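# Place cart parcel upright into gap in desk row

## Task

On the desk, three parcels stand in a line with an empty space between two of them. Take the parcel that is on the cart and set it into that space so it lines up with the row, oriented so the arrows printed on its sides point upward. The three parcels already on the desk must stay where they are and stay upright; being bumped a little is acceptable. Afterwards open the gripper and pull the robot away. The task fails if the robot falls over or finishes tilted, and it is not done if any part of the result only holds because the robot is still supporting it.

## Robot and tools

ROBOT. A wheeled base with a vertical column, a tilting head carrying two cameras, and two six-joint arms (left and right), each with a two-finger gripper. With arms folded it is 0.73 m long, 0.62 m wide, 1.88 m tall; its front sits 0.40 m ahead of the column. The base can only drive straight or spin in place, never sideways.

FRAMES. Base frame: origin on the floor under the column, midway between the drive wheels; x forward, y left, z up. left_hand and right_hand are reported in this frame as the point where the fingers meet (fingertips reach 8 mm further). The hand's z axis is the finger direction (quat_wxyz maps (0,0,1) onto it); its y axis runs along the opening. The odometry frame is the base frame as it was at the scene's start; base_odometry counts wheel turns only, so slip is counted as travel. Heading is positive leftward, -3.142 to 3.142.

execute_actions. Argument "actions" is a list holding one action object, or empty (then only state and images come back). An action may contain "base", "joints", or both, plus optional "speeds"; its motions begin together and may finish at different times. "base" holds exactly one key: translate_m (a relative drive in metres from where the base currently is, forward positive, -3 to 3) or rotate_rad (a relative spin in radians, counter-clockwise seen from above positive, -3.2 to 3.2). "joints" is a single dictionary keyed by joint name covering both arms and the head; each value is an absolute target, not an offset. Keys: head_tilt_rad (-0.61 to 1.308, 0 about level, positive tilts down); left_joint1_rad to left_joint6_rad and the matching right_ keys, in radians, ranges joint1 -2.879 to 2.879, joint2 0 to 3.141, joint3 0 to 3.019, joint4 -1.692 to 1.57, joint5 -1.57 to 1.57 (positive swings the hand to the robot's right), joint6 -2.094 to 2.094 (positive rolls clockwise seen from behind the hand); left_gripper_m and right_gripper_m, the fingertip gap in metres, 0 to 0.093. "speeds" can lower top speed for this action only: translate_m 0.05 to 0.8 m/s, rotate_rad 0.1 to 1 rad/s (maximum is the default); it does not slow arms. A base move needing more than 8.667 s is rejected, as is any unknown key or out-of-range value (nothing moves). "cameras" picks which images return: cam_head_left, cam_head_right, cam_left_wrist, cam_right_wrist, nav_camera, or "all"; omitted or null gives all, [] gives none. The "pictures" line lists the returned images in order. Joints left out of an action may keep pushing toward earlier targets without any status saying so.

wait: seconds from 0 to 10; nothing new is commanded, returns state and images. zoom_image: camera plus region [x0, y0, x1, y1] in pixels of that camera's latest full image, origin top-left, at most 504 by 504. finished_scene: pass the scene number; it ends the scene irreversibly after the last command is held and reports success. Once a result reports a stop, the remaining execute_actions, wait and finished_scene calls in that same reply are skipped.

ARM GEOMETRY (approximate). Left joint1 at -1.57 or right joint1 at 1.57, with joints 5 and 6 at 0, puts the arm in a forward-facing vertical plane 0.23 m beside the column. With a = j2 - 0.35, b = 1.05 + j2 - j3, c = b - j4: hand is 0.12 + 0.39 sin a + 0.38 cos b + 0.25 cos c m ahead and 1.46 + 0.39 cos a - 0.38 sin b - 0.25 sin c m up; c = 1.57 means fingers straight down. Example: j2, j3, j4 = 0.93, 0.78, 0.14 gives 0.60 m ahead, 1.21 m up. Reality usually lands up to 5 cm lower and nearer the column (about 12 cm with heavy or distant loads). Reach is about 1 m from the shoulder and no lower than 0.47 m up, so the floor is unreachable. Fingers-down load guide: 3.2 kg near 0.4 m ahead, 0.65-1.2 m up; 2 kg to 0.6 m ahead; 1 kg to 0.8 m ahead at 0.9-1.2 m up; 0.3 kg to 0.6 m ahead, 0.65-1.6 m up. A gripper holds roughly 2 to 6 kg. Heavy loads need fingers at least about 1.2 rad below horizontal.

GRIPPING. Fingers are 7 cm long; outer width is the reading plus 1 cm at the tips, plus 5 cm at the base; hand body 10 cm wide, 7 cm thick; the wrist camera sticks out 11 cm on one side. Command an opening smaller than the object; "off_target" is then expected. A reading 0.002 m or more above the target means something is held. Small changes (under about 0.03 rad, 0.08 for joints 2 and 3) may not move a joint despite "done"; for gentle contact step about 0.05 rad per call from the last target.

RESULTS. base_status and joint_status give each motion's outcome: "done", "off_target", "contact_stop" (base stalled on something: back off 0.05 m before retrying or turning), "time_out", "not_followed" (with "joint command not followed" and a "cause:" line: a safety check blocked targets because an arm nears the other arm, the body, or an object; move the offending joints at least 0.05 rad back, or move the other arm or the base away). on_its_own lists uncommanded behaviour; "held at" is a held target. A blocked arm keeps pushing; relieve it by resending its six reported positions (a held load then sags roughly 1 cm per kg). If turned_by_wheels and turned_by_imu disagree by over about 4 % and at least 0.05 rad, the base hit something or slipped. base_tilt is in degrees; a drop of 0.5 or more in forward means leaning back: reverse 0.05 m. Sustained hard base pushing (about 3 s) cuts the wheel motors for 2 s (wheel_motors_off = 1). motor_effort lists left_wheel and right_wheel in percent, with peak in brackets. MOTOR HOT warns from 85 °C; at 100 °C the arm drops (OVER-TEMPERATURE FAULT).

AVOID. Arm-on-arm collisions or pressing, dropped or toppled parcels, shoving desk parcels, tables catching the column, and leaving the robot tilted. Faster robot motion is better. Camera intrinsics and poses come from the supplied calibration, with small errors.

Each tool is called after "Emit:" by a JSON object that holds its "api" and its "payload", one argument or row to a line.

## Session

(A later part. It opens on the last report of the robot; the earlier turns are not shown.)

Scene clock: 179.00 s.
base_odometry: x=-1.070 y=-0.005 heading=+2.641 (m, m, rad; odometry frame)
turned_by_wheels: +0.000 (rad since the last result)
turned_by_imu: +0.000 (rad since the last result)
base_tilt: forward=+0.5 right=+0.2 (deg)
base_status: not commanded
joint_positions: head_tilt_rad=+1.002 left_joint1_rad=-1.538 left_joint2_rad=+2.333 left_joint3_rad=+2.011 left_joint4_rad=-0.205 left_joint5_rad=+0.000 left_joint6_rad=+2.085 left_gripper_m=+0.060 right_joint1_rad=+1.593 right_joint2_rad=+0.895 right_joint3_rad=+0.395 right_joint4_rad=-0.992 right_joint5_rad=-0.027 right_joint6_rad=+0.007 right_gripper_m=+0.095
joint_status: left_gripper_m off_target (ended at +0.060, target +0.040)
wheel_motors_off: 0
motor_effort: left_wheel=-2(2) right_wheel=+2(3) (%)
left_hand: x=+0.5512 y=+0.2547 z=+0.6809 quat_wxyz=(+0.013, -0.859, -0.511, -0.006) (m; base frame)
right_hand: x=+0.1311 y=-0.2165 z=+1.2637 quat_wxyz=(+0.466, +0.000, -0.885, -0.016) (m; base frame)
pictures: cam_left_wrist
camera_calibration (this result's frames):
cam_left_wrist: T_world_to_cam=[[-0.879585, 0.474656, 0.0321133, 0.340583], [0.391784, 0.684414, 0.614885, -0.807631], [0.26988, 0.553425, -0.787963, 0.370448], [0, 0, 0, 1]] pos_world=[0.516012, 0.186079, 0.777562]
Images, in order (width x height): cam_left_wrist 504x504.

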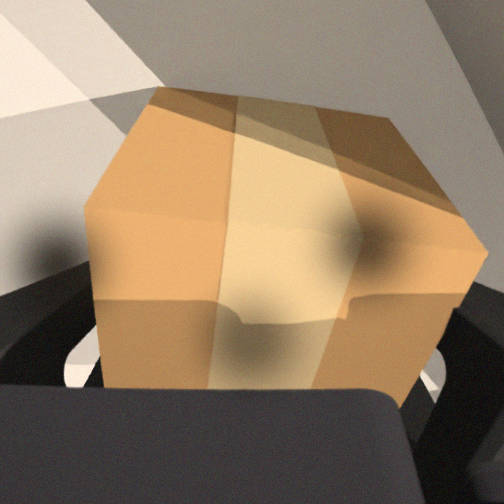

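Emit:
{"api": "execute_actions", "payload": {
  "actions": [
    {"joints":{"left_joint2_rad":2.0,"left_joint3_rad":1.63,"left_joint4_rad":-0.13}}
  ],
  "cameras": []
}}

Emit:
{"api": "execute_actions", "payload": {
  "actions": [
    {"base":{"translate_m":-0.15},"joints":{"left_joint1_rad":-1.57,"left_joint2_rad":1.2,"left_joint3_rad":0.75,"left_joint4_rad":0.2,"left_joint6_rad":0,"head_tilt_rad":0.6}}
  ],
  "cameras": ["cam_head_left"]
}}

Emit:
{"api": "execute_actions", "payload": {
  "actions": [
    {"base":{"rotate_rad":-2.0}}
  ],
  "cameras": ["cam_head_left"]
}}

Emit:
{"api": "execute_actions", "payload": {
  "actions": [
    {"base":{"translate_m":1.55}}
  ],
  "cameras": []
}}

Emit:
{"api": "execute_actions", "payload": {
  "actions": [
    {"base":{"rotate_rad":0.48}}
  ],
  "cameras": ["cam_head_left","cam_head_right","nav_camera"]
}}

Scene clock: 200.77 s.
base_odometry: x=-1.070 y=-0.005 heading=+2.641 (m, m, rad; odometry frame)
turned_by_wheels: +0.000 (rad since the last result)
turned_by_imu: +0.000 (rad since the last result)
base_tilt: forward=+0.5 right=+0.2 (deg)
base_status: not commanded
joint_positions: head_tilt_rad=+1.002 left_joint1_rad=-1.538 left_joint2_rad=+1.997 left_joint3_rad=+1.631 left_joint4_rad=-0.131 left_joint5_rad=+0.000 left_joint6_rad=+2.085 left_gripper_m=+0.060 right_joint1_rad=+1.593 right_joint2_rad=+0.895 right_joint3_rad=+0.395 right_joint4_rad=-0.992 right_joint5_rad=-0.027 right_joint6_rad=+0.007 right_gripper_m=+0.095
joint_status: all done
wheel_motors_off: 0
motor_effort: left_wheel=-2(2) right_wheel=+3(3) (%)
left_hand: x=+0.5737 y=+0.2515 z=+0.8027 quat_wxyz=(+0.006, -0.859, -0.511, -0.019) (m; base frame)
right_hand: x=+0.1311 y=-0.2165 z=+1.2637 quat_wxyz=(+0.466, +0.000, -0.885, -0.016) (m; base frame)
pictures: none
No camera images: the call's "cameras" was empty. Leave "cameras" out to get every camera's image.

Scene clock: 202.73 s.
base_odometry: x=-0.939 y=-0.077 heading=+2.640 (m, m, rad; odometry frame)
turned_by_wheels: -0.002 (rad since the last result)
turned_by_imu: -0.001 (rad since the last result)
base_tilt: forward=+0.5 right=+0.2 (deg)
base_status: done
joint_positions: head_tilt_rad=+0.617 left_joint1_rad=-1.573 left_joint2_rad=+1.202 left_joint3_rad=+0.738 left_joint4_rad=+0.194 left_joint5_rad=+0.000 left_joint6_rad=+0.007 left_gripper_m=+0.060 right_joint1_rad=+1.593 right_joint2_rad=+0.893 right_joint3_rad=+0.390 right_joint4_rad=-0.992 right_joint5_rad=-0.027 right_joint6_rad=+0.007 right_gripper_m=+0.095
joint_status: all done
wheel_motors_off: 0
motor_effort: left_wheel=-1(36) right_wheel=+1(68) (%)
left_hand: x=+0.4988 y=+0.2236 z=+1.0890 quat_wxyz=(-0.126, -0.004, -0.992, +0.000) (m; base frame)
right_hand: x=+0.1290 y=-0.2165 z=+1.2646 quat_wxyz=(+0.467, +0.000, -0.884, -0.016) (m; base frame)
pictures: cam_head_left
camera_calibration (this result's frames):
cam_head_left: T_world_to_cam=[[0.00060892, -0.99999, -0.00450952, 0.047651], [-0.620074, 0.00316034, -0.784537, 1.25375], [0.784543, 0.00327396, -0.620066, 0.841794], [0, 0, 0, 1]] pos_world=[0.116968, 0.0409322, 1.5058]
Images, in order (width x height): cam_head_left 504x504.

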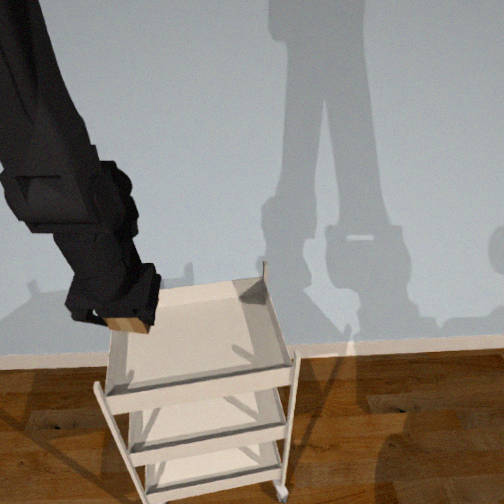

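Scene clock: 206.03 s.
base_odometry: x=-0.939 y=-0.077 heading=+0.640 (m, m, rad; odometry frame)
turned_by_wheels: -2.000 (rad since the last result)
turned_by_imu: -1.978 (rad since the last result)
base_tilt: forward=+0.6 right=+0.3 (deg)
base_status: done
joint_positions: head_tilt_rad=+0.617 left_joint1_rad=-1.571 left_joint2_rad=+1.202 left_joint3_rad=+0.745 left_joint4_rad=+0.194 left_joint5_rad=+0.000 left_joint6_rad=+0.007 left_gripper_m=+0.060 right_joint1_rad=+1.593 right_joint2_rad=+0.893 right_joint3_rad=+0.392 right_joint4_rad=-0.992 right_joint5_rad=-0.027 right_joint6_rad=+0.007 right_gripper_m=+0.095
joint_status: not commanded
wheel_motors_off: 0
motor_effort: left_wheel=+0(46) right_wheel=-1(39) (%)
left_hand: x=+0.5031 y=+0.2246 z=+1.0896 quat_wxyz=(-0.130, -0.004, -0.992, -0.001) (m; base frame)
right_hand: x=+0.1300 y=-0.2165 z=+1.2642 quat_wxyz=(+0.466, +0.000, -0.884, -0.016) (m; base frame)
pictures: cam_head_left
camera_calibration (this result's frames):
cam_head_left: T_world_to_cam=[[0.000608928, -0.99999, -0.00450952, 0.047651], [-0.620073, 0.00316034, -0.784538, 1.25375], [0.784544, 0.00327396, -0.620064, 0.841791], [0, 0, 0, 1]] pos_world=[0.116968, 0.0409322, 1.5058]
Images, in order (width x height): cam_head_left 504x504.

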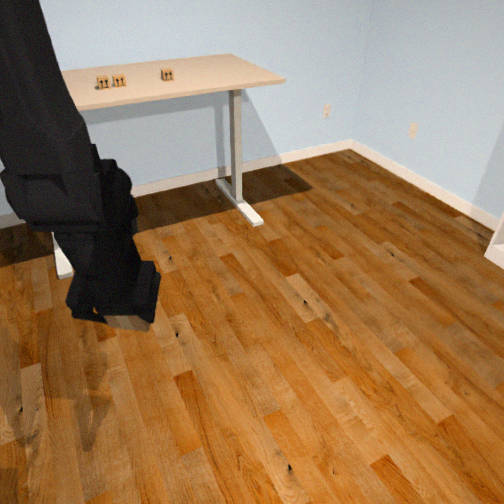

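Scene clock: 209.80 s.
base_odometry: x=+0.305 y=+0.848 heading=+0.640 (m, m, rad; odometry frame)
turned_by_wheels: +0.000 (rad since the last result)
turned_by_imu: -0.002 (rad since the last result)
base_tilt: forward=+0.6 right=+0.0 (deg)
base_status: done
joint_positions: head_tilt_rad=+0.617 left_joint1_rad=-1.571 left_joint2_rad=+1.202 left_joint3_rad=+0.748 left_joint4_rad=+0.194 left_joint5_rad=+0.000 left_joint6_rad=+0.007 left_gripper_m=+0.060 right_joint1_rad=+1.593 right_joint2_rad=+0.893 right_joint3_rad=+0.395 right_joint4_rad=-0.992 right_joint5_rad=-0.027 right_joint6_rad=+0.007 right_gripper_m=+0.095
joint_status: not commanded
wheel_motors_off: 0
motor_effort: left_wheel=+0(51) right_wheel=+0(63) (%)
left_hand: x=+0.5052 y=+0.2246 z=+1.0899 quat_wxyz=(-0.131, -0.004, -0.991, -0.001) (m; base frame)
right_hand: x=+0.1311 y=-0.2165 z=+1.2638 quat_wxyz=(+0.465, +0.000, -0.885, -0.016) (m; base frame)
pictures: none
No camera images: the call's "cameras" was empty. Leave "cameras" out to get every camera's image.

Scene clock: 211.50 s.
base_odometry: x=+0.305 y=+0.848 heading=+1.119 (m, m, rad; odometry frame)
turned_by_wheels: +0.479 (rad since the last result)
turned_by_imu: +0.472 (rad since the last result)
base_tilt: forward=+0.6 right=+0.2 (deg)
base_status: done
joint_positions: head_tilt_rad=+0.617 left_joint1_rad=-1.570 left_joint2_rad=+1.202 left_joint3_rad=+0.748 left_joint4_rad=+0.194 left_joint5_rad=+0.000 left_joint6_rad=+0.007 left_gripper_m=+0.060 right_joint1_rad=+1.593 right_joint2_rad=+0.893 right_joint3_rad=+0.395 right_joint4_rad=-0.992 right_joint5_rad=-0.027 right_joint6_rad=+0.007 right_gripper_m=+0.095
joint_status: not commanded
wheel_motors_off: 0
motor_effort: left_wheel=-1(45) right_wheel=+1(45) (%)
left_hand: x=+0.5052 y=+0.2250 z=+1.0899 quat_wxyz=(-0.131, -0.003, -0.991, -0.001) (m; base frame)
right_hand: x=+0.1311 y=-0.2165 z=+1.2638 quat_wxyz=(+0.465, +0.000, -0.885, -0.016) (m; base frame)
pictures: cam_head_left, cam_head_right, nav_camera
camera_calibration (this result's frames):
cam_head_left: T_world_to_cam=[[0.000610884, -0.99999, -0.00450925, 0.0476505], [-0.619732, 0.00316034, -0.784807, 1.25415], [0.784813, 0.00327396, -0.619724, 0.841254], [0, 0, 0, 1]] pos_world=[0.116982, 0.0409322, 1.50583]
cam_head_right: T_world_to_cam=[[0.0204905, -0.999789, -0.0012187, -0.0276251], [-0.62004, -0.0117513, -0.784482, 1.24874], [0.784302, 0.01683, -0.620151, 0.843073], [0, 0, 0, 1]] pos_world=[0.113613, -0.0271338, 1.50241]
Images, in order (width x height): cam_head_left 504x504, cam_head_right 504x504, nav_camera 504x504.

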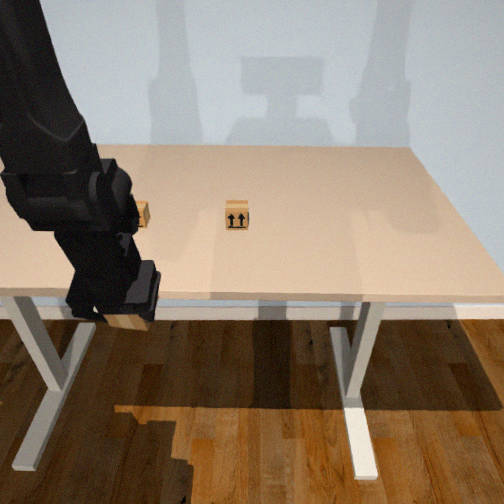

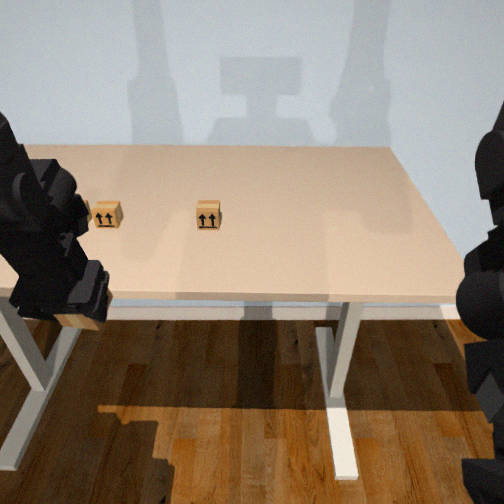

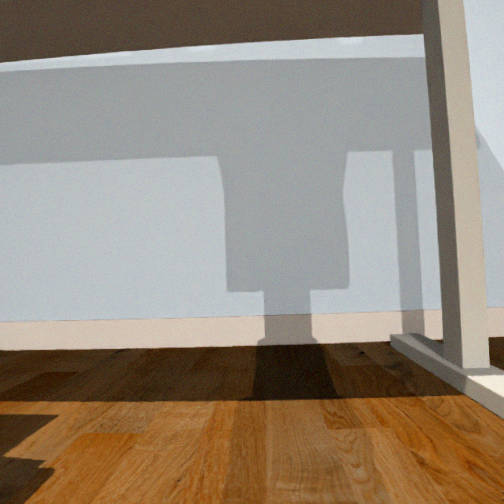

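Emit:
{"api": "execute_actions", "payload": {
  "actions": [
    {"joints":{"left_joint4_rad":1.38,"left_joint2_rad":1.6,"left_joint3_rad":1.12}}
  ],
  "cameras": []
}}

Emit:
{"api": "execute_actions", "payload": {
  "actions": [
    {"joints":{"left_joint2_rad":2.07,"left_joint3_rad":1.59,"head_tilt_rad":0.75}}
  ],
  "cameras": ["cam_head_left","cam_head_right","cam_left_wrist"]
}}

Scene clock: 227.97 s.
base_odometry: x=+0.305 y=+0.848 heading=+1.119 (m, m, rad; odometry frame)
turned_by_wheels: +0.000 (rad since the last result)
turned_by_imu: +0.000 (rad since the last result)
base_tilt: forward=+0.5 right=+0.2 (deg)
base_status: not commanded
joint_positions: head_tilt_rad=+0.617 left_joint1_rad=-1.570 left_joint2_rad=+1.613 left_joint3_rad=+1.109 left_joint4_rad=+1.363 left_joint5_rad=+0.000 left_joint6_rad=+0.007 left_gripper_m=+0.060 right_joint1_rad=+1.593 right_joint2_rad=+0.893 right_joint3_rad=+0.395 right_joint4_rad=-0.992 right_joint5_rad=-0.027 right_joint6_rad=+0.007 right_gripper_m=+0.095
joint_status: all done
wheel_motors_off: 0
motor_effort: left_wheel=-4(4) right_wheel=+4(4) (%)
left_hand: x=+0.7400 y=+0.2250 z=+1.1431 quat_wxyz=(-0.637, -0.003, -0.770, -0.003) (m; base frame)
right_hand: x=+0.1311 y=-0.2165 z=+1.2638 quat_wxyz=(+0.465, +0.000, -0.885, -0.016) (m; base frame)
pictures: none
No camera images: the call's "cameras" was empty. Leave "cameras" out to get every camera's image.

Scene clock: 229.17 s.
base_odometry: x=+0.305 y=+0.848 heading=+1.119 (m, m, rad; odometry frame)
turned_by_wheels: +0.000 (rad since the last result)
turned_by_imu: +0.000 (rad since the last result)
base_tilt: forward=+0.6 right=+0.2 (deg)
base_status: not commanded
joint_positions: head_tilt_rad=+0.752 left_joint1_rad=-1.570 left_joint2_rad=+2.067 left_joint3_rad=+1.573 left_joint4_rad=+1.394 left_joint5_rad=-0.001 left_joint6_rad=+0.019 left_gripper_m=+0.060 right_joint1_rad=+1.593 right_joint2_rad=+0.893 right_joint3_rad=+0.394 right_joint4_rad=-0.992 right_joint5_rad=-0.027 right_joint6_rad=+0.007 right_gripper_m=+0.095
joint_status: all done
wheel_motors_off: 0
motor_effort: left_wheel=-2(4) right_wheel=+9(10) (%)
left_hand: x=+0.7592 y=+0.2252 z=+0.9809 quat_wxyz=(-0.653, -0.007, -0.757, -0.007) (m; base frame)
right_hand: x=+0.1309 y=-0.2165 z=+1.2639 quat_wxyz=(+0.465, +0.000, -0.885, -0.016) (m; base frame)
pictures: cam_head_left, cam_head_right, cam_left_wrist
camera_calibration (this result's frames):
cam_head_left: T_world_to_cam=[[-0.0000036318, -0.99999, -0.00455044, 0.0477446], [-0.720035, 0.00316034, -0.693931, 1.11922], [0.693938, 0.00327396, -0.720027, 1.00026], [0, 0, 0, 1]] pos_world=[0.111754, 0.0409322, 1.49709]
cam_head_right: T_world_to_cam=[[0.0201382, -0.999789, -0.00397453, -0.0233635], [-0.720296, -0.0117513, -0.693567, 1.11375], [0.693374, 0.01683, -0.720381, 1.00197], [0, 0, 0, 1]] pos_world=[0.107954, -0.0271338, 1.49417]
cam_left_wrist: T_world_to_cam=[[-0.0167173, -0.999747, -0.0150274, 0.251104], [-0.707101, 0.0224472, -0.706756, 1.22636], [0.706915, -0.00118914, -0.707298, 0.280921], [0, 0, 0, 1]] pos_world=[0.672774, 0.223846, 1.06921]
Images, in order (width x height): cam_head_left 504x504, cam_head_right 504x504, cam_left_wrist 504x504.

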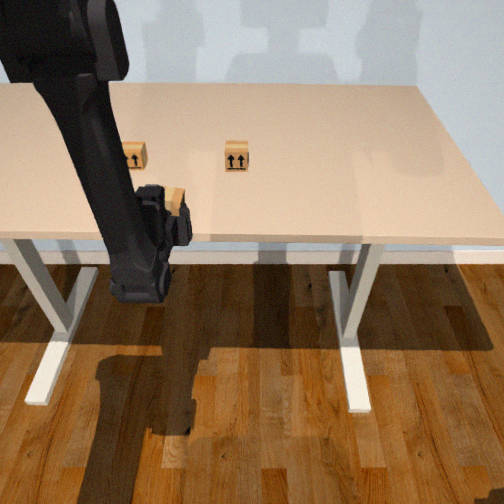

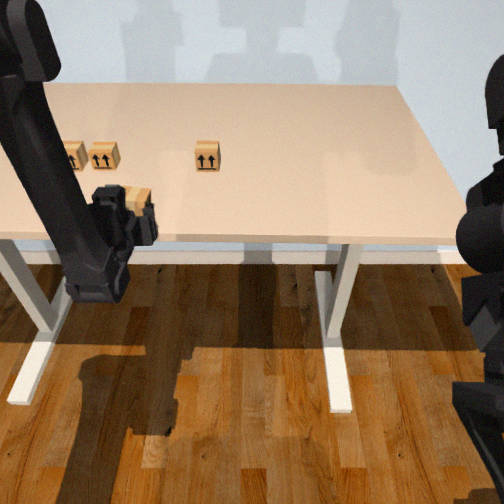

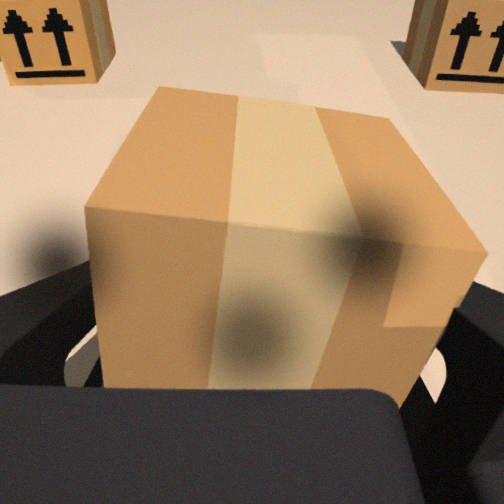

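Emit:
{"api": "execute_actions", "payload": {
  "actions": [
    {"joints":{"left_joint2_rad":1.95,"left_joint3_rad":1.48}}
  ],
  "cameras": ["cam_left_wrist"]
}}

Emit:
{"api": "execute_actions", "payload": {
  "actions": [
    {"base":{"translate_m":0.2},"speeds":{"translate_m":0.25}}
  ],
  "cameras": ["cam_head_left","cam_head_right","cam_left_wrist"]
}}

Scene clock: 243.07 s.
base_odometry: x=+0.305 y=+0.848 heading=+1.119 (m, m, rad; odometry frame)
turned_by_wheels: +0.000 (rad since the last result)
turned_by_imu: +0.000 (rad since the last result)
base_tilt: forward=+0.6 right=+0.2 (deg)
base_status: not commanded
joint_positions: head_tilt_rad=+0.752 left_joint1_rad=-1.570 left_joint2_rad=+1.950 left_joint3_rad=+1.474 left_joint4_rad=+1.381 left_joint5_rad=-0.001 left_joint6_rad=+0.008 left_gripper_m=+0.060 right_joint1_rad=+1.593 right_joint2_rad=+0.893 right_joint3_rad=+0.394 right_joint4_rad=-0.992 right_joint5_rad=-0.027 right_joint6_rad=+0.007 right_gripper_m=+0.095
joint_status: all done
wheel_motors_off: 0
motor_effort: left_wheel=-3(4) right_wheel=+9(10) (%)
left_hand: x=+0.7702 y=+0.2252 z=+1.0270 quat_wxyz=(-0.655, -0.003, -0.756, -0.003) (m; base frame)
right_hand: x=+0.1309 y=-0.2165 z=+1.2639 quat_wxyz=(+0.465, +0.000, -0.885, -0.016) (m; base frame)
pictures: cam_left_wrist
camera_calibration (this result's frames):
cam_left_wrist: T_world_to_cam=[[-0.0151377, -0.999875, -0.00453401, 0.23999], [-0.703878, 0.0138768, -0.710186, 1.26965], [0.71016, -0.00755918, -0.704, 0.30131], [0, 0, 0, 1]] pos_world=[0.683331, 0.224619, 1.1149]
Images, in order (width x height): cam_left_wrist 504x504.

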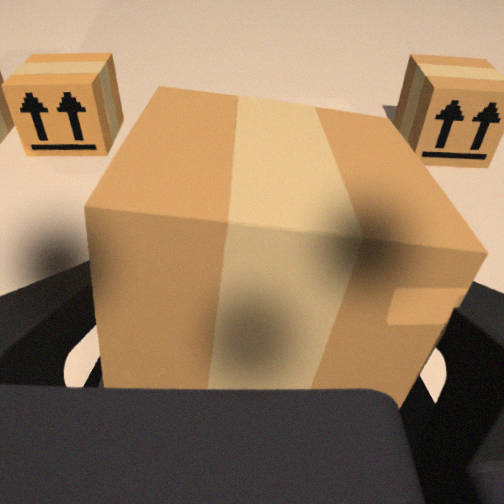

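Scene clock: 244.87 s.
base_odometry: x=+0.392 y=+1.028 heading=+1.120 (m, m, rad; odometry frame)
turned_by_wheels: +0.001 (rad since the last result)
turned_by_imu: +0.001 (rad since the last result)
base_tilt: forward=+0.5 right=+0.1 (deg)
base_status: done
joint_positions: head_tilt_rad=+0.753 left_joint1_rad=-1.570 left_joint2_rad=+1.951 left_joint3_rad=+1.475 left_joint4_rad=+1.381 left_joint5_rad=-0.001 left_joint6_rad=+0.008 left_gripper_m=+0.060 right_joint1_rad=+1.593 right_joint2_rad=+0.893 right_joint3_rad=+0.395 right_joint4_rad=-0.992 right_joint5_rad=-0.027 right_joint6_rad=+0.007 right_gripper_m=+0.095
joint_status: not commanded
wheel_motors_off: 0
motor_effort: left_wheel=+1(47) right_wheel=-1(64) (%)
left_hand: x=+0.7702 y=+0.2252 z=+1.0267 quat_wxyz=(-0.655, -0.003, -0.756, -0.003) (m; base frame)
right_hand: x=+0.1313 y=-0.2165 z=+1.2637 quat_wxyz=(+0.465, +0.000, -0.885, -0.016) (m; base frame)
pictures: cam_head_left, cam_head_right, cam_left_wrist
camera_calibration (this result's frames):
cam_head_left: T_world_to_cam=[[-0.00000671, -0.99999, -0.00455044, 0.0477448], [-0.720504, 0.00316034, -0.693444, 1.11849], [0.693451, 0.00327396, -0.720496, 1.00101], [0, 0, 0, 1]] pos_world=[0.111725, 0.0409322, 1.49705]
cam_head_right: T_world_to_cam=[[0.0201355, -0.999789, -0.00398815, -0.0233424], [-0.720765, -0.0117513, -0.69308, 1.11302], [0.692887, 0.01683, -0.72085, 1.00272], [0, 0, 0, 1]] pos_world=[0.107923, -0.0271338, 1.49413]
cam_left_wrist: T_world_to_cam=[[-0.0151377, -0.999875, -0.00453401, 0.239989], [-0.703878, 0.0138768, -0.710186, 1.26943], [0.71016, -0.00755918, -0.704, 0.30111], [0, 0, 0, 1]] pos_world=[0.683321, 0.22462, 1.1146]
Images, in order (width x height): cam_head_left 504x504, cam_head_right 504x504, cam_left_wrist 504x504.

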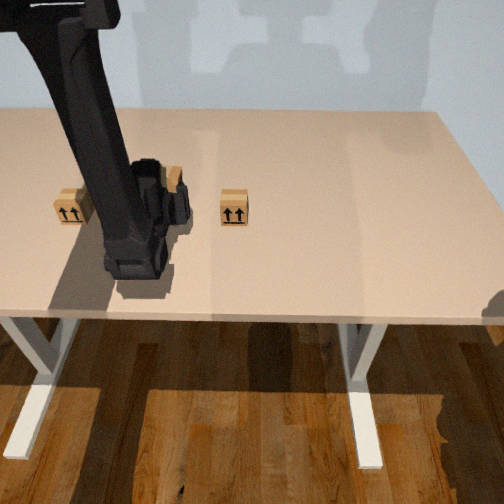

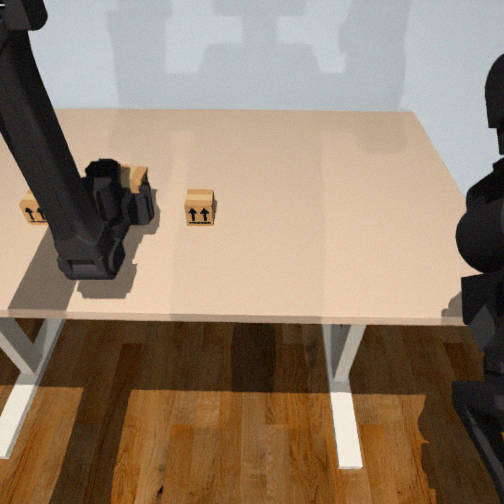

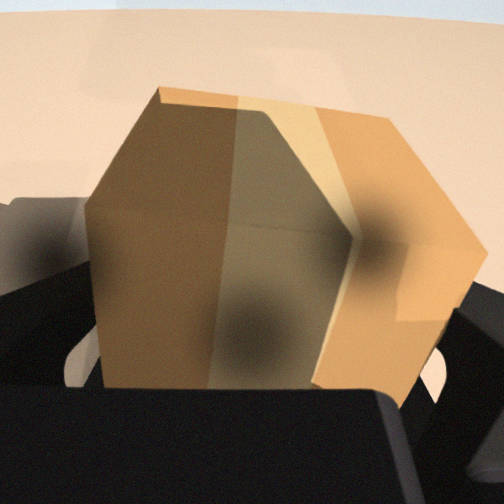

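Emit:
{"api": "execute_actions", "payload": {
  "actions": [
    {"base":{"translate_m":-0.012},"joints":{"left_joint2_rad":2.03,"left_joint3_rad":1.55}}
  ],
  "cameras": ["cam_head_right","cam_left_wrist"]
}}

Emit:
{"api": "execute_actions", "payload": {
  "actions": [
    {"joints":{"left_joint2_rad":2.065,"left_joint3_rad":1.585}}
  ],
  "cameras": ["cam_head_left","cam_head_right","cam_left_wrist"]
}}

Scene clock: 258.70 s.
base_odometry: x=+0.387 y=+1.018 heading=+1.120 (m, m, rad; odometry frame)
turned_by_wheels: +0.000 (rad since the last result)
turned_by_imu: +0.000 (rad since the last result)
base_tilt: forward=+0.7 right=+0.3 (deg)
base_status: done
joint_positions: head_tilt_rad=+0.753 left_joint1_rad=-1.570 left_joint2_rad=+2.039 left_joint3_rad=+1.541 left_joint4_rad=+1.381 left_joint5_rad=-0.001 left_joint6_rad=+0.008 left_gripper_m=+0.060 right_joint1_rad=+1.593 right_joint2_rad=+0.893 right_joint3_rad=+0.391 right_joint4_rad=-0.992 right_joint5_rad=-0.027 right_joint6_rad=+0.007 right_gripper_m=+0.095
joint_status: all done
wheel_motors_off: 0
motor_effort: left_wheel=+0(28) right_wheel=+0(44) (%)
left_hand: x=+0.7583 y=+0.2252 z=+0.9871 quat_wxyz=(-0.647, -0.003, -0.763, -0.003) (m; base frame)
right_hand: x=+0.1292 y=-0.2165 z=+1.2645 quat_wxyz=(+0.467, +0.000, -0.884, -0.016) (m; base frame)
pictures: cam_head_right, cam_left_wrist
camera_calibration (this result's frames):
cam_head_right: T_world_to_cam=[[0.0201349, -0.999789, -0.00399121, -0.0233376], [-0.72087, -0.0117513, -0.692971, 1.11286], [0.692778, 0.01683, -0.720955, 1.00289], [0, 0, 0, 1]] pos_world=[0.107916, -0.0271338, 1.49412]
cam_left_wrist: T_world_to_cam=[[-0.0152206, -0.999875, -0.00419029, 0.239373], [-0.719417, 0.0138616, -0.69444, 1.22913], [0.694411, -0.00755522, -0.719539, 0.308971], [0, 0, 0, 1]] pos_world=[0.673351, 0.224639, 1.07688]
Images, in order (width x height): cam_head_right 504x504, cam_left_wrist 504x504.

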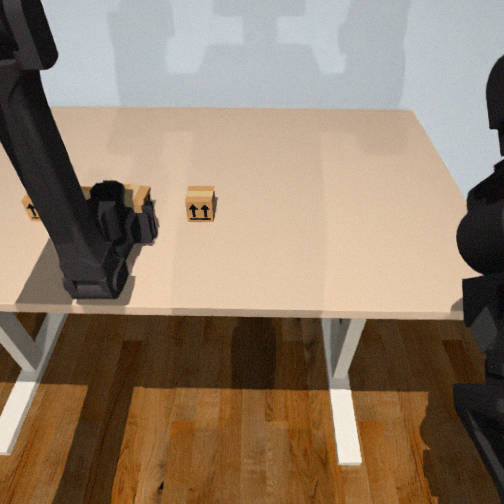

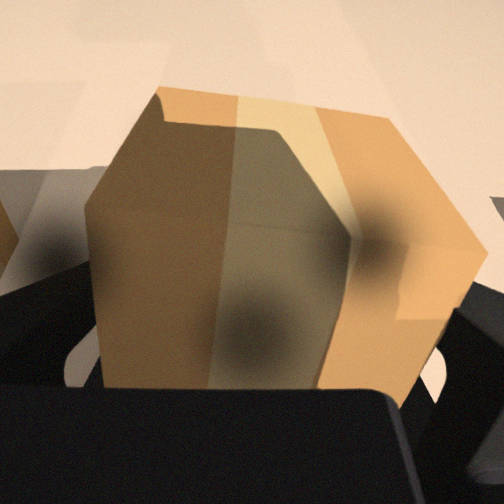

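Scene clock: 259.23 s.
base_odometry: x=+0.387 y=+1.018 heading=+1.120 (m, m, rad; odometry frame)
turned_by_wheels: +0.000 (rad since the last result)
turned_by_imu: +0.000 (rad since the last result)
base_tilt: forward=+0.5 right=+0.2 (deg)
base_status: not commanded
joint_positions: head_tilt_rad=+0.753 left_joint1_rad=-1.570 left_joint2_rad=+2.054 left_joint3_rad=+1.572 left_joint4_rad=+1.381 left_joint5_rad=-0.001 left_joint6_rad=+0.008 left_gripper_m=+0.060 right_joint1_rad=+1.593 right_joint2_rad=+0.893 right_joint3_rad=+0.391 right_joint4_rad=-0.992 right_joint5_rad=-0.027 right_joint6_rad=+0.007 right_gripper_m=+0.095
joint_status: all done
wheel_motors_off: 0
motor_effort: left_wheel=+0(0) right_wheel=+0(1) (%)
left_hand: x=+0.7639 y=+0.2252 z=+0.9852 quat_wxyz=(-0.652, -0.003, -0.758, -0.003) (m; base frame)
right_hand: x=+0.1292 y=-0.2165 z=+1.2645 quat_wxyz=(+0.467, +0.000, -0.884, -0.016) (m; base frame)
pictures: cam_head_left, cam_head_right, cam_left_wrist
camera_calibration (this result's frames):
cam_head_left: T_world_to_cam=[[-0.0000074008, -0.99999, -0.00455044, 0.0477448], [-0.720609, 0.00316034, -0.693334, 1.11833], [0.693342, 0.00327396, -0.720602, 1.00118], [0, 0, 0, 1]] pos_world=[0.111719, 0.0409322, 1.49704]
cam_head_right: T_world_to_cam=[[0.0201349, -0.999789, -0.00399121, -0.0233376], [-0.72087, -0.0117513, -0.69297, 1.11286], [0.692778, 0.01683, -0.720955, 1.00289], [0, 0, 0, 1]] pos_world=[0.107916, -0.0271338, 1.49412]
cam_left_wrist: T_world_to_cam=[[-0.0151642, -0.999875, -0.00442754, 0.239644], [-0.708738, 0.0138721, -0.705336, 1.23444], [0.705309, -0.00755792, -0.708859, 0.284818], [0, 0, 0, 1]] pos_world=[0.677643, 0.224643, 1.07365]
Images, in order (width x height): cam_head_left 504x504, cam_head_right 504x504, cam_left_wrist 504x504.

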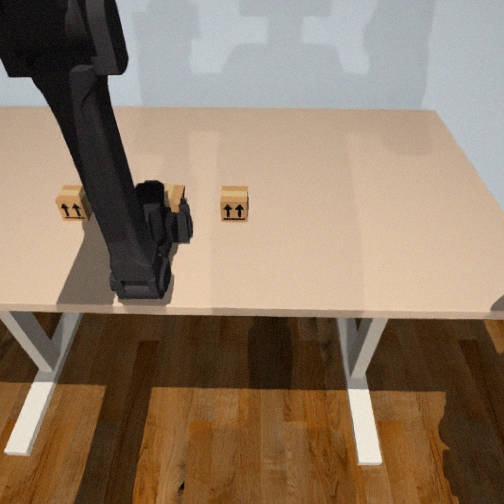

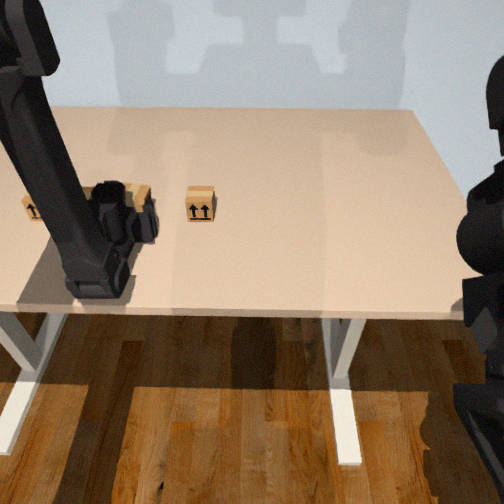

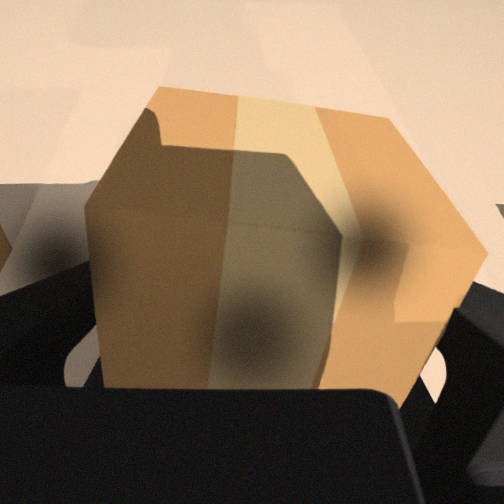

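Emit:
{"api": "execute_actions", "payload": {
  "actions": [
    {"joints":{"left_joint2_rad":2.09}}
  ],
  "cameras": []
}}

Emit:
{"api": "execute_actions", "payload": {
  "actions": [
    {"joints":{"left_gripper_m":0.09}}
  ],
  "cameras": ["cam_left_wrist"]
}}

Emit:
{"api": "execute_actions", "payload": {
  "actions": [
    {"base":{"translate_m":-0.15},"speeds":{"translate_m":0.2}}
  ],
  "cameras": ["cam_head_left","cam_head_right","cam_left_wrist"]
}}

Scene clock: 281.57 s.
base_odometry: x=+0.387 y=+1.018 heading=+1.120 (m, m, rad; odometry frame)
turned_by_wheels: +0.000 (rad since the last result)
turned_by_imu: +0.000 (rad since the last result)
base_tilt: forward=+0.6 right=+0.2 (deg)
base_status: not commanded
joint_positions: head_tilt_rad=+0.753 left_joint1_rad=-1.570 left_joint2_rad=+2.056 left_joint3_rad=+1.572 left_joint4_rad=+1.381 left_joint5_rad=-0.001 left_joint6_rad=+0.009 left_gripper_m=+0.060 right_joint1_rad=+1.593 right_joint2_rad=+0.893 right_joint3_rad=+0.391 right_joint4_rad=-0.992 right_joint5_rad=-0.027 right_joint6_rad=+0.007 right_gripper_m=+0.095
joint_status: all done
wheel_motors_off: 0
motor_effort: left_wheel=+0(0) right_wheel=+0(0) (%)
left_hand: x=+0.7632 y=+0.2252 z=+0.9841 quat_wxyz=(-0.652, -0.003, -0.758, -0.004) (m; base frame)
right_hand: x=+0.1292 y=-0.2165 z=+1.2645 quat_wxyz=(+0.467, +0.000, -0.884, -0.016) (m; base frame)
pictures: none
No camera images: the call's "cameras" was empty. Leave "cameras" out to get every camera's image.

Scene clock: 282.17 s.
base_odometry: x=+0.387 y=+1.018 heading=+1.120 (m, m, rad; odometry frame)
turned_by_wheels: +0.000 (rad since the last result)
turned_by_imu: +0.000 (rad since the last result)
base_tilt: forward=+0.5 right=+0.2 (deg)
base_status: not commanded
joint_positions: head_tilt_rad=+0.753 left_joint1_rad=-1.570 left_joint2_rad=+2.056 left_joint3_rad=+1.575 left_joint4_rad=+1.381 left_joint5_rad=-0.001 left_joint6_rad=+0.009 left_gripper_m=+0.090 right_joint1_rad=+1.593 right_joint2_rad=+0.893 right_joint3_rad=+0.391 right_joint4_rad=-0.992 right_joint5_rad=-0.027 right_joint6_rad=+0.007 right_gripper_m=+0.095
joint_status: all done
wheel_motors_off: 0
motor_effort: left_wheel=+0(0) right_wheel=+0(0) (%)
left_hand: x=+0.7643 y=+0.2249 z=+0.9848 quat_wxyz=(-0.653, -0.003, -0.757, -0.004) (m; base frame)
right_hand: x=+0.1292 y=-0.2165 z=+1.2645 quat_wxyz=(+0.467, +0.000, -0.884, -0.016) (m; base frame)
pictures: cam_left_wrist
camera_calibration (this result's frames):
cam_left_wrist: T_world_to_cam=[[-0.0155734, -0.999863, -0.00563, 0.240857], [-0.707656, 0.0149997, -0.706398, 1.23445], [0.706386, -0.00701692, -0.707792, 0.282305], [0, 0, 0, 1]] pos_world=[0.6779, 0.224289, 1.07318]
Images, in order (width x height): cam_left_wrist 504x504.

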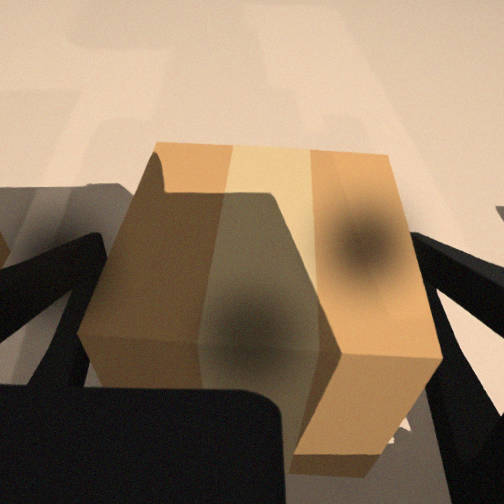

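Scene clock: 283.73 s.
base_odometry: x=+0.321 y=+0.883 heading=+1.118 (m, m, rad; odometry frame)
turned_by_wheels: -0.002 (rad since the last result)
turned_by_imu: -0.001 (rad since the last result)
base_tilt: forward=+0.4 right=+0.3 (deg)
base_status: done
joint_positions: head_tilt_rad=+0.753 left_joint1_rad=-1.570 left_joint2_rad=+2.059 left_joint3_rad=+1.582 left_joint4_rad=+1.382 left_joint5_rad=-0.001 left_joint6_rad=+0.012 left_gripper_m=+0.090 right_joint1_rad=+1.593 right_joint2_rad=+0.893 right_joint3_rad=+0.391 right_joint4_rad=-0.992 right_joint5_rad=-0.027 right_joint6_rad=+0.007 right_gripper_m=+0.095
joint_status: not commanded
wheel_motors_off: 0
motor_effort: left_wheel=-1(39) right_wheel=+0(51) (%)
left_hand: x=+0.7659 y=+0.2249 z=+0.9849 quat_wxyz=(-0.655, -0.004, -0.756, -0.004) (m; base frame)
right_hand: x=+0.1292 y=-0.2165 z=+1.2645 quat_wxyz=(+0.467, +0.000, -0.884, -0.016) (m; base frame)
pictures: cam_head_left, cam_head_right, cam_left_wrist
camera_calibration (this result's frames):
cam_head_left: T_world_to_cam=[[-0.0000076384, -0.99999, -0.00455044, 0.0477448], [-0.720645, 0.00316034, -0.693297, 1.11827], [0.693304, 0.00327396, -0.720638, 1.00124], [0, 0, 0, 1]] pos_world=[0.111716, 0.0409322, 1.49704]
cam_head_right: T_world_to_cam=[[0.0201347, -0.999789, -0.00399226, -0.023336], [-0.720906, -0.0117513, -0.692933, 1.1128], [0.69274, 0.01683, -0.720991, 1.00295], [0, 0, 0, 1]] pos_world=[0.107914, -0.0271338, 1.49412]
cam_left_wrist: T_world_to_cam=[[-0.0159261, -0.999838, -0.00835078, 0.243827], [-0.704139, 0.0171448, -0.709855, 1.2359], [0.709883, -0.00542508, -0.704298, 0.274768], [0, 0, 0, 1]] pos_world=[0.679076, 0.224089, 1.07287]
Images, in order (width x height): cam_head_left 504x504, cam_head_right 504x504, cam_left_wrist 504x504.

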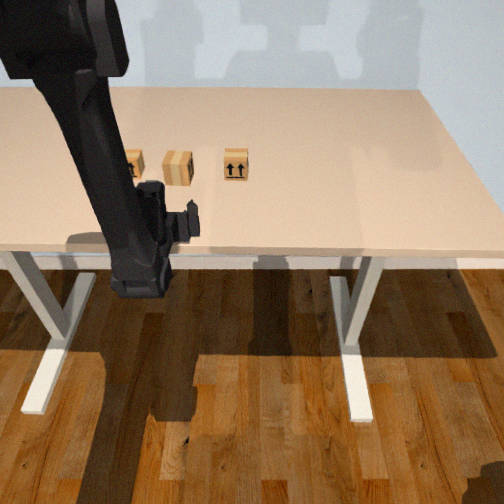

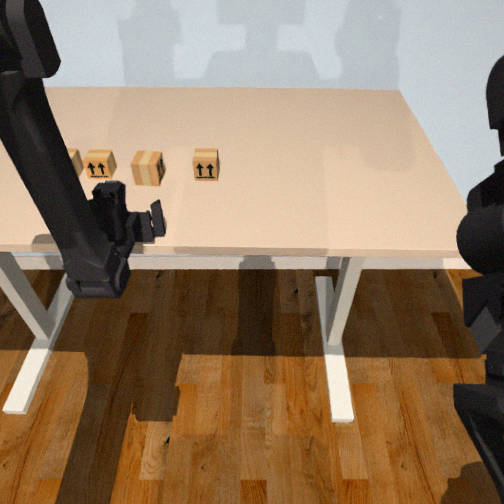

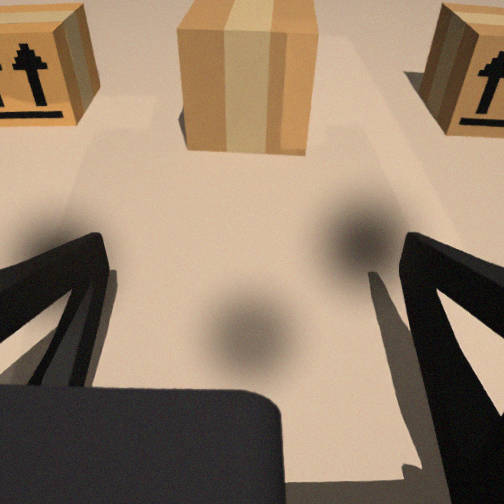

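Emit:
{"api": "zoom_image", "payload": {
  "camera": "cam_head_left",
  "region": [120,135,260,200]
}}

Emit:
{"api": "execute_actions", "payload": {
  "actions": [
    {"base":{"translate_m":0.105},"joints":{"left_gripper_m":0.035},"speeds":{"translate_m":0.1}}
  ],
  "cameras": ["cam_head_left","cam_left_wrist"]
}}

Region (120, 135, 260, 200) of cam_head_left's 504x504 image, scaled by 3.600, with more detail than that image has; it fills the top 234 rows of this view, and the rest is white.

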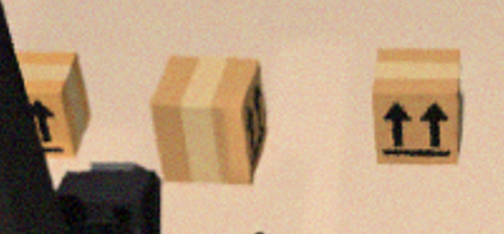

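Scene clock: 291.47 s.
base_odometry: x=+0.367 y=+0.977 heading=+1.120 (m, m, rad; odometry frame)
turned_by_wheels: +0.001 (rad since the last result)
turned_by_imu: +0.001 (rad since the last result)
base_tilt: forward=+0.5 right=+0.1 (deg)
base_status: done
joint_positions: head_tilt_rad=+0.753 left_joint1_rad=-1.568 left_joint2_rad=+2.061 left_joint3_rad=+1.583 left_joint4_rad=+1.383 left_joint5_rad=-0.001 left_joint6_rad=+0.012 left_gripper_m=+0.035 right_joint1_rad=+1.593 right_joint2_rad=+0.893 right_joint3_rad=+0.394 right_joint4_rad=-0.992 right_joint5_rad=-0.027 right_joint6_rad=+0.007 right_gripper_m=+0.095
joint_status: all done
wheel_motors_off: 0
motor_effort: left_wheel=+0(49) right_wheel=-1(44) (%)
left_hand: x=+0.7654 y=+0.2267 z=+0.9843 quat_wxyz=(-0.655, -0.004, -0.756, -0.006) (m; base frame)
right_hand: x=+0.1307 y=-0.2165 z=+1.2639 quat_wxyz=(+0.466, +0.000, -0.885, -0.016) (m; base frame)
pictures: cam_head_left, cam_left_wrist
camera_calibration (this result's frames):
cam_head_left: T_world_to_cam=[[-0.0000078079, -0.99999, -0.00455044, 0.0477448], [-0.720671, 0.00316034, -0.69327, 1.11823], [0.693277, 0.00327396, -0.720664, 1.00128], [0, 0, 0, 1]] pos_world=[0.111715, 0.0409322, 1.49704]
cam_left_wrist: T_world_to_cam=[[-0.0143471, -0.999847, -0.0100153, 0.246031], [-0.703895, 0.0172133, -0.710096, 1.23507], [0.710159, -0.0031381, -0.704034, 0.273705], [0, 0, 0, 1]] pos_world=[0.678514, 0.225592, 1.07218]
Images, in order (width x height): cam_head_left 504x504, cam_left_wrist 504x504.

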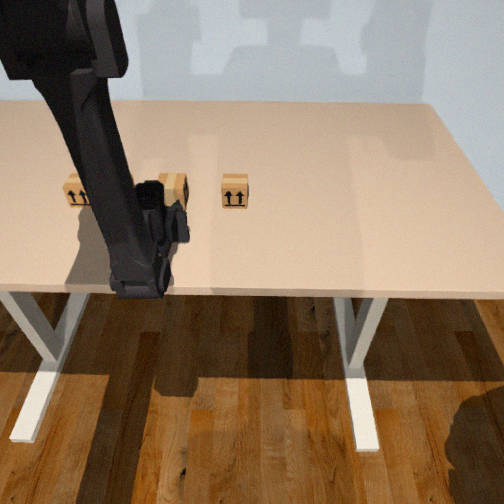

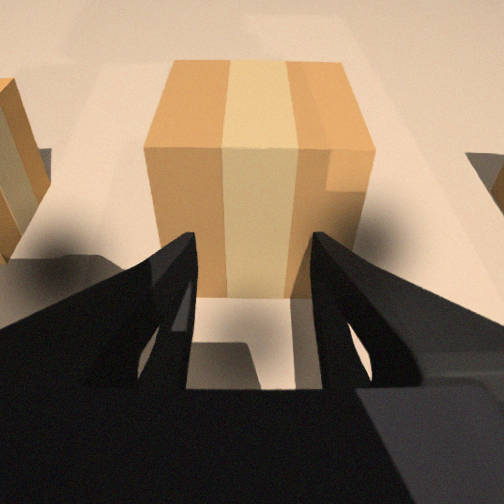

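Emit:
{"api": "execute_actions", "payload": {
  "actions": [
    {"base":{"translate_m":-0.3}}
  ],
  "cameras": ["cam_head_right","cam_head_left","cam_left_wrist"]
}}

Emit:
{"api": "zoom_image", "payload": {
  "camera": "cam_head_left",
  "region": [110,100,270,190]
}}

Scene clock: 298.93 s.
base_odometry: x=+0.236 y=+0.707 heading=+1.121 (m, m, rad; odometry frame)
turned_by_wheels: +0.001 (rad since the last result)
turned_by_imu: +0.002 (rad since the last result)
base_tilt: forward=+0.5 right=+0.1 (deg)
base_status: done
joint_positions: head_tilt_rad=+0.753 left_joint1_rad=-1.569 left_joint2_rad=+2.089 left_joint3_rad=+1.584 left_joint4_rad=+1.383 left_joint5_rad=-0.001 left_joint6_rad=+0.008 left_gripper_m=+0.035 right_joint1_rad=+1.593 right_joint2_rad=+0.893 right_joint3_rad=+0.390 right_joint4_rad=-0.992 right_joint5_rad=-0.027 right_joint6_rad=+0.007 right_gripper_m=+0.095
joint_status: not commanded
wheel_motors_off: 0
motor_effort: left_wheel=+0(57) right_wheel=-1(43) (%)
left_hand: x=+0.7525 y=+0.2261 z=+0.9669 quat_wxyz=(-0.645, -0.003, -0.764, -0.004) (m; base frame)
right_hand: x=+0.1290 y=-0.2165 z=+1.2646 quat_wxyz=(+0.467, +0.000, -0.884, -0.016) (m; base frame)
pictures: cam_head_left, cam_head_right, cam_left_wrist
camera_calibration (this result's frames):
cam_head_left: T_world_to_cam=[[-0.0000085845, -0.99999, -0.00455044, 0.0477448], [-0.720789, 0.00316034, -0.693147, 1.11805], [0.693154, 0.00327396, -0.720782, 1.00147], [0, 0, 0, 1]] pos_world=[0.111708, 0.0409322, 1.49703]
cam_head_right: T_world_to_cam=[[0.0201339, -0.999789, -0.00399645, -0.0233295], [-0.72105, -0.0117513, -0.692783, 1.11258], [0.69259, 0.01683, -0.721135, 1.00318], [0, 0, 0, 1]] pos_world=[0.107904, -0.0271338, 1.49411]
cam_left_wrist: T_world_to_cam=[[-0.0143528, -0.999882, -0.00555005, 0.240809], [-0.722601, 0.0142088, -0.691119, 1.21005], [0.691116, -0.005909, -0.72272, 0.303648], [0, 0, 0, 1]] pos_world=[0.667985, 0.225381, 1.05708]
Images, in order (width x height): cam_head_left 504x504, cam_head_right 504x504, cam_left_wrist 504x504.

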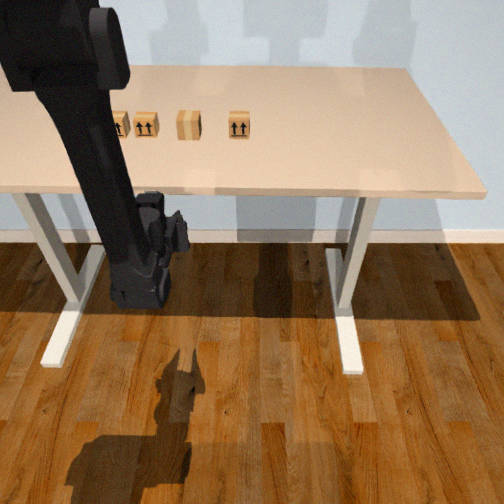

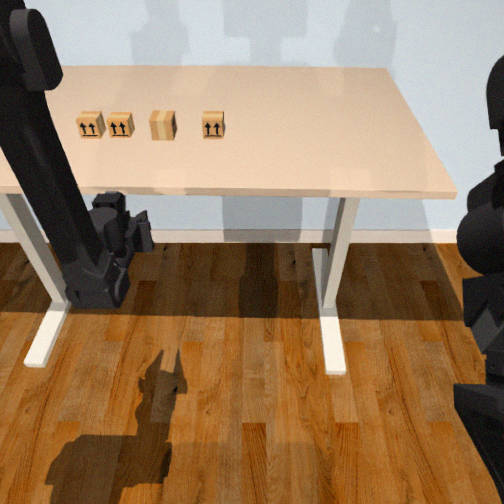

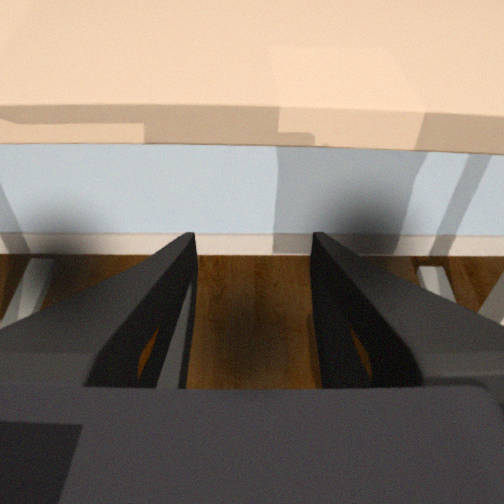

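Region (110, 100, 270, 190) of cam_head_left's 504x504 image, scaled by 3.150, with more detail than that image has; it fills the top 284 rows of this view, and the rest is white.

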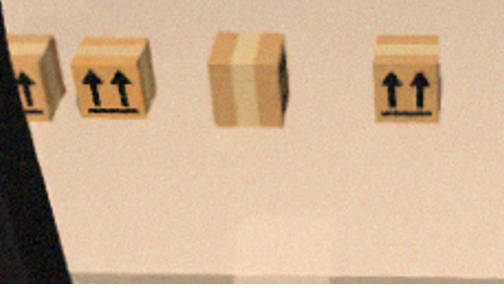

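Emit:
{"api": "zoom_image", "payload": {
  "camera": "cam_head_right",
  "region": [145,102,190,145]
}}

Region (145, 102, 190, 145) of cam_head_right's 504x504 image, scaled by 11.200, with more detail than that image has; it fills the top 482 rows of this view, and the rest is white.

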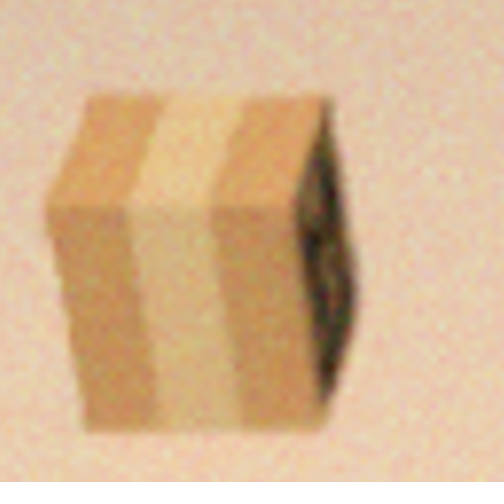

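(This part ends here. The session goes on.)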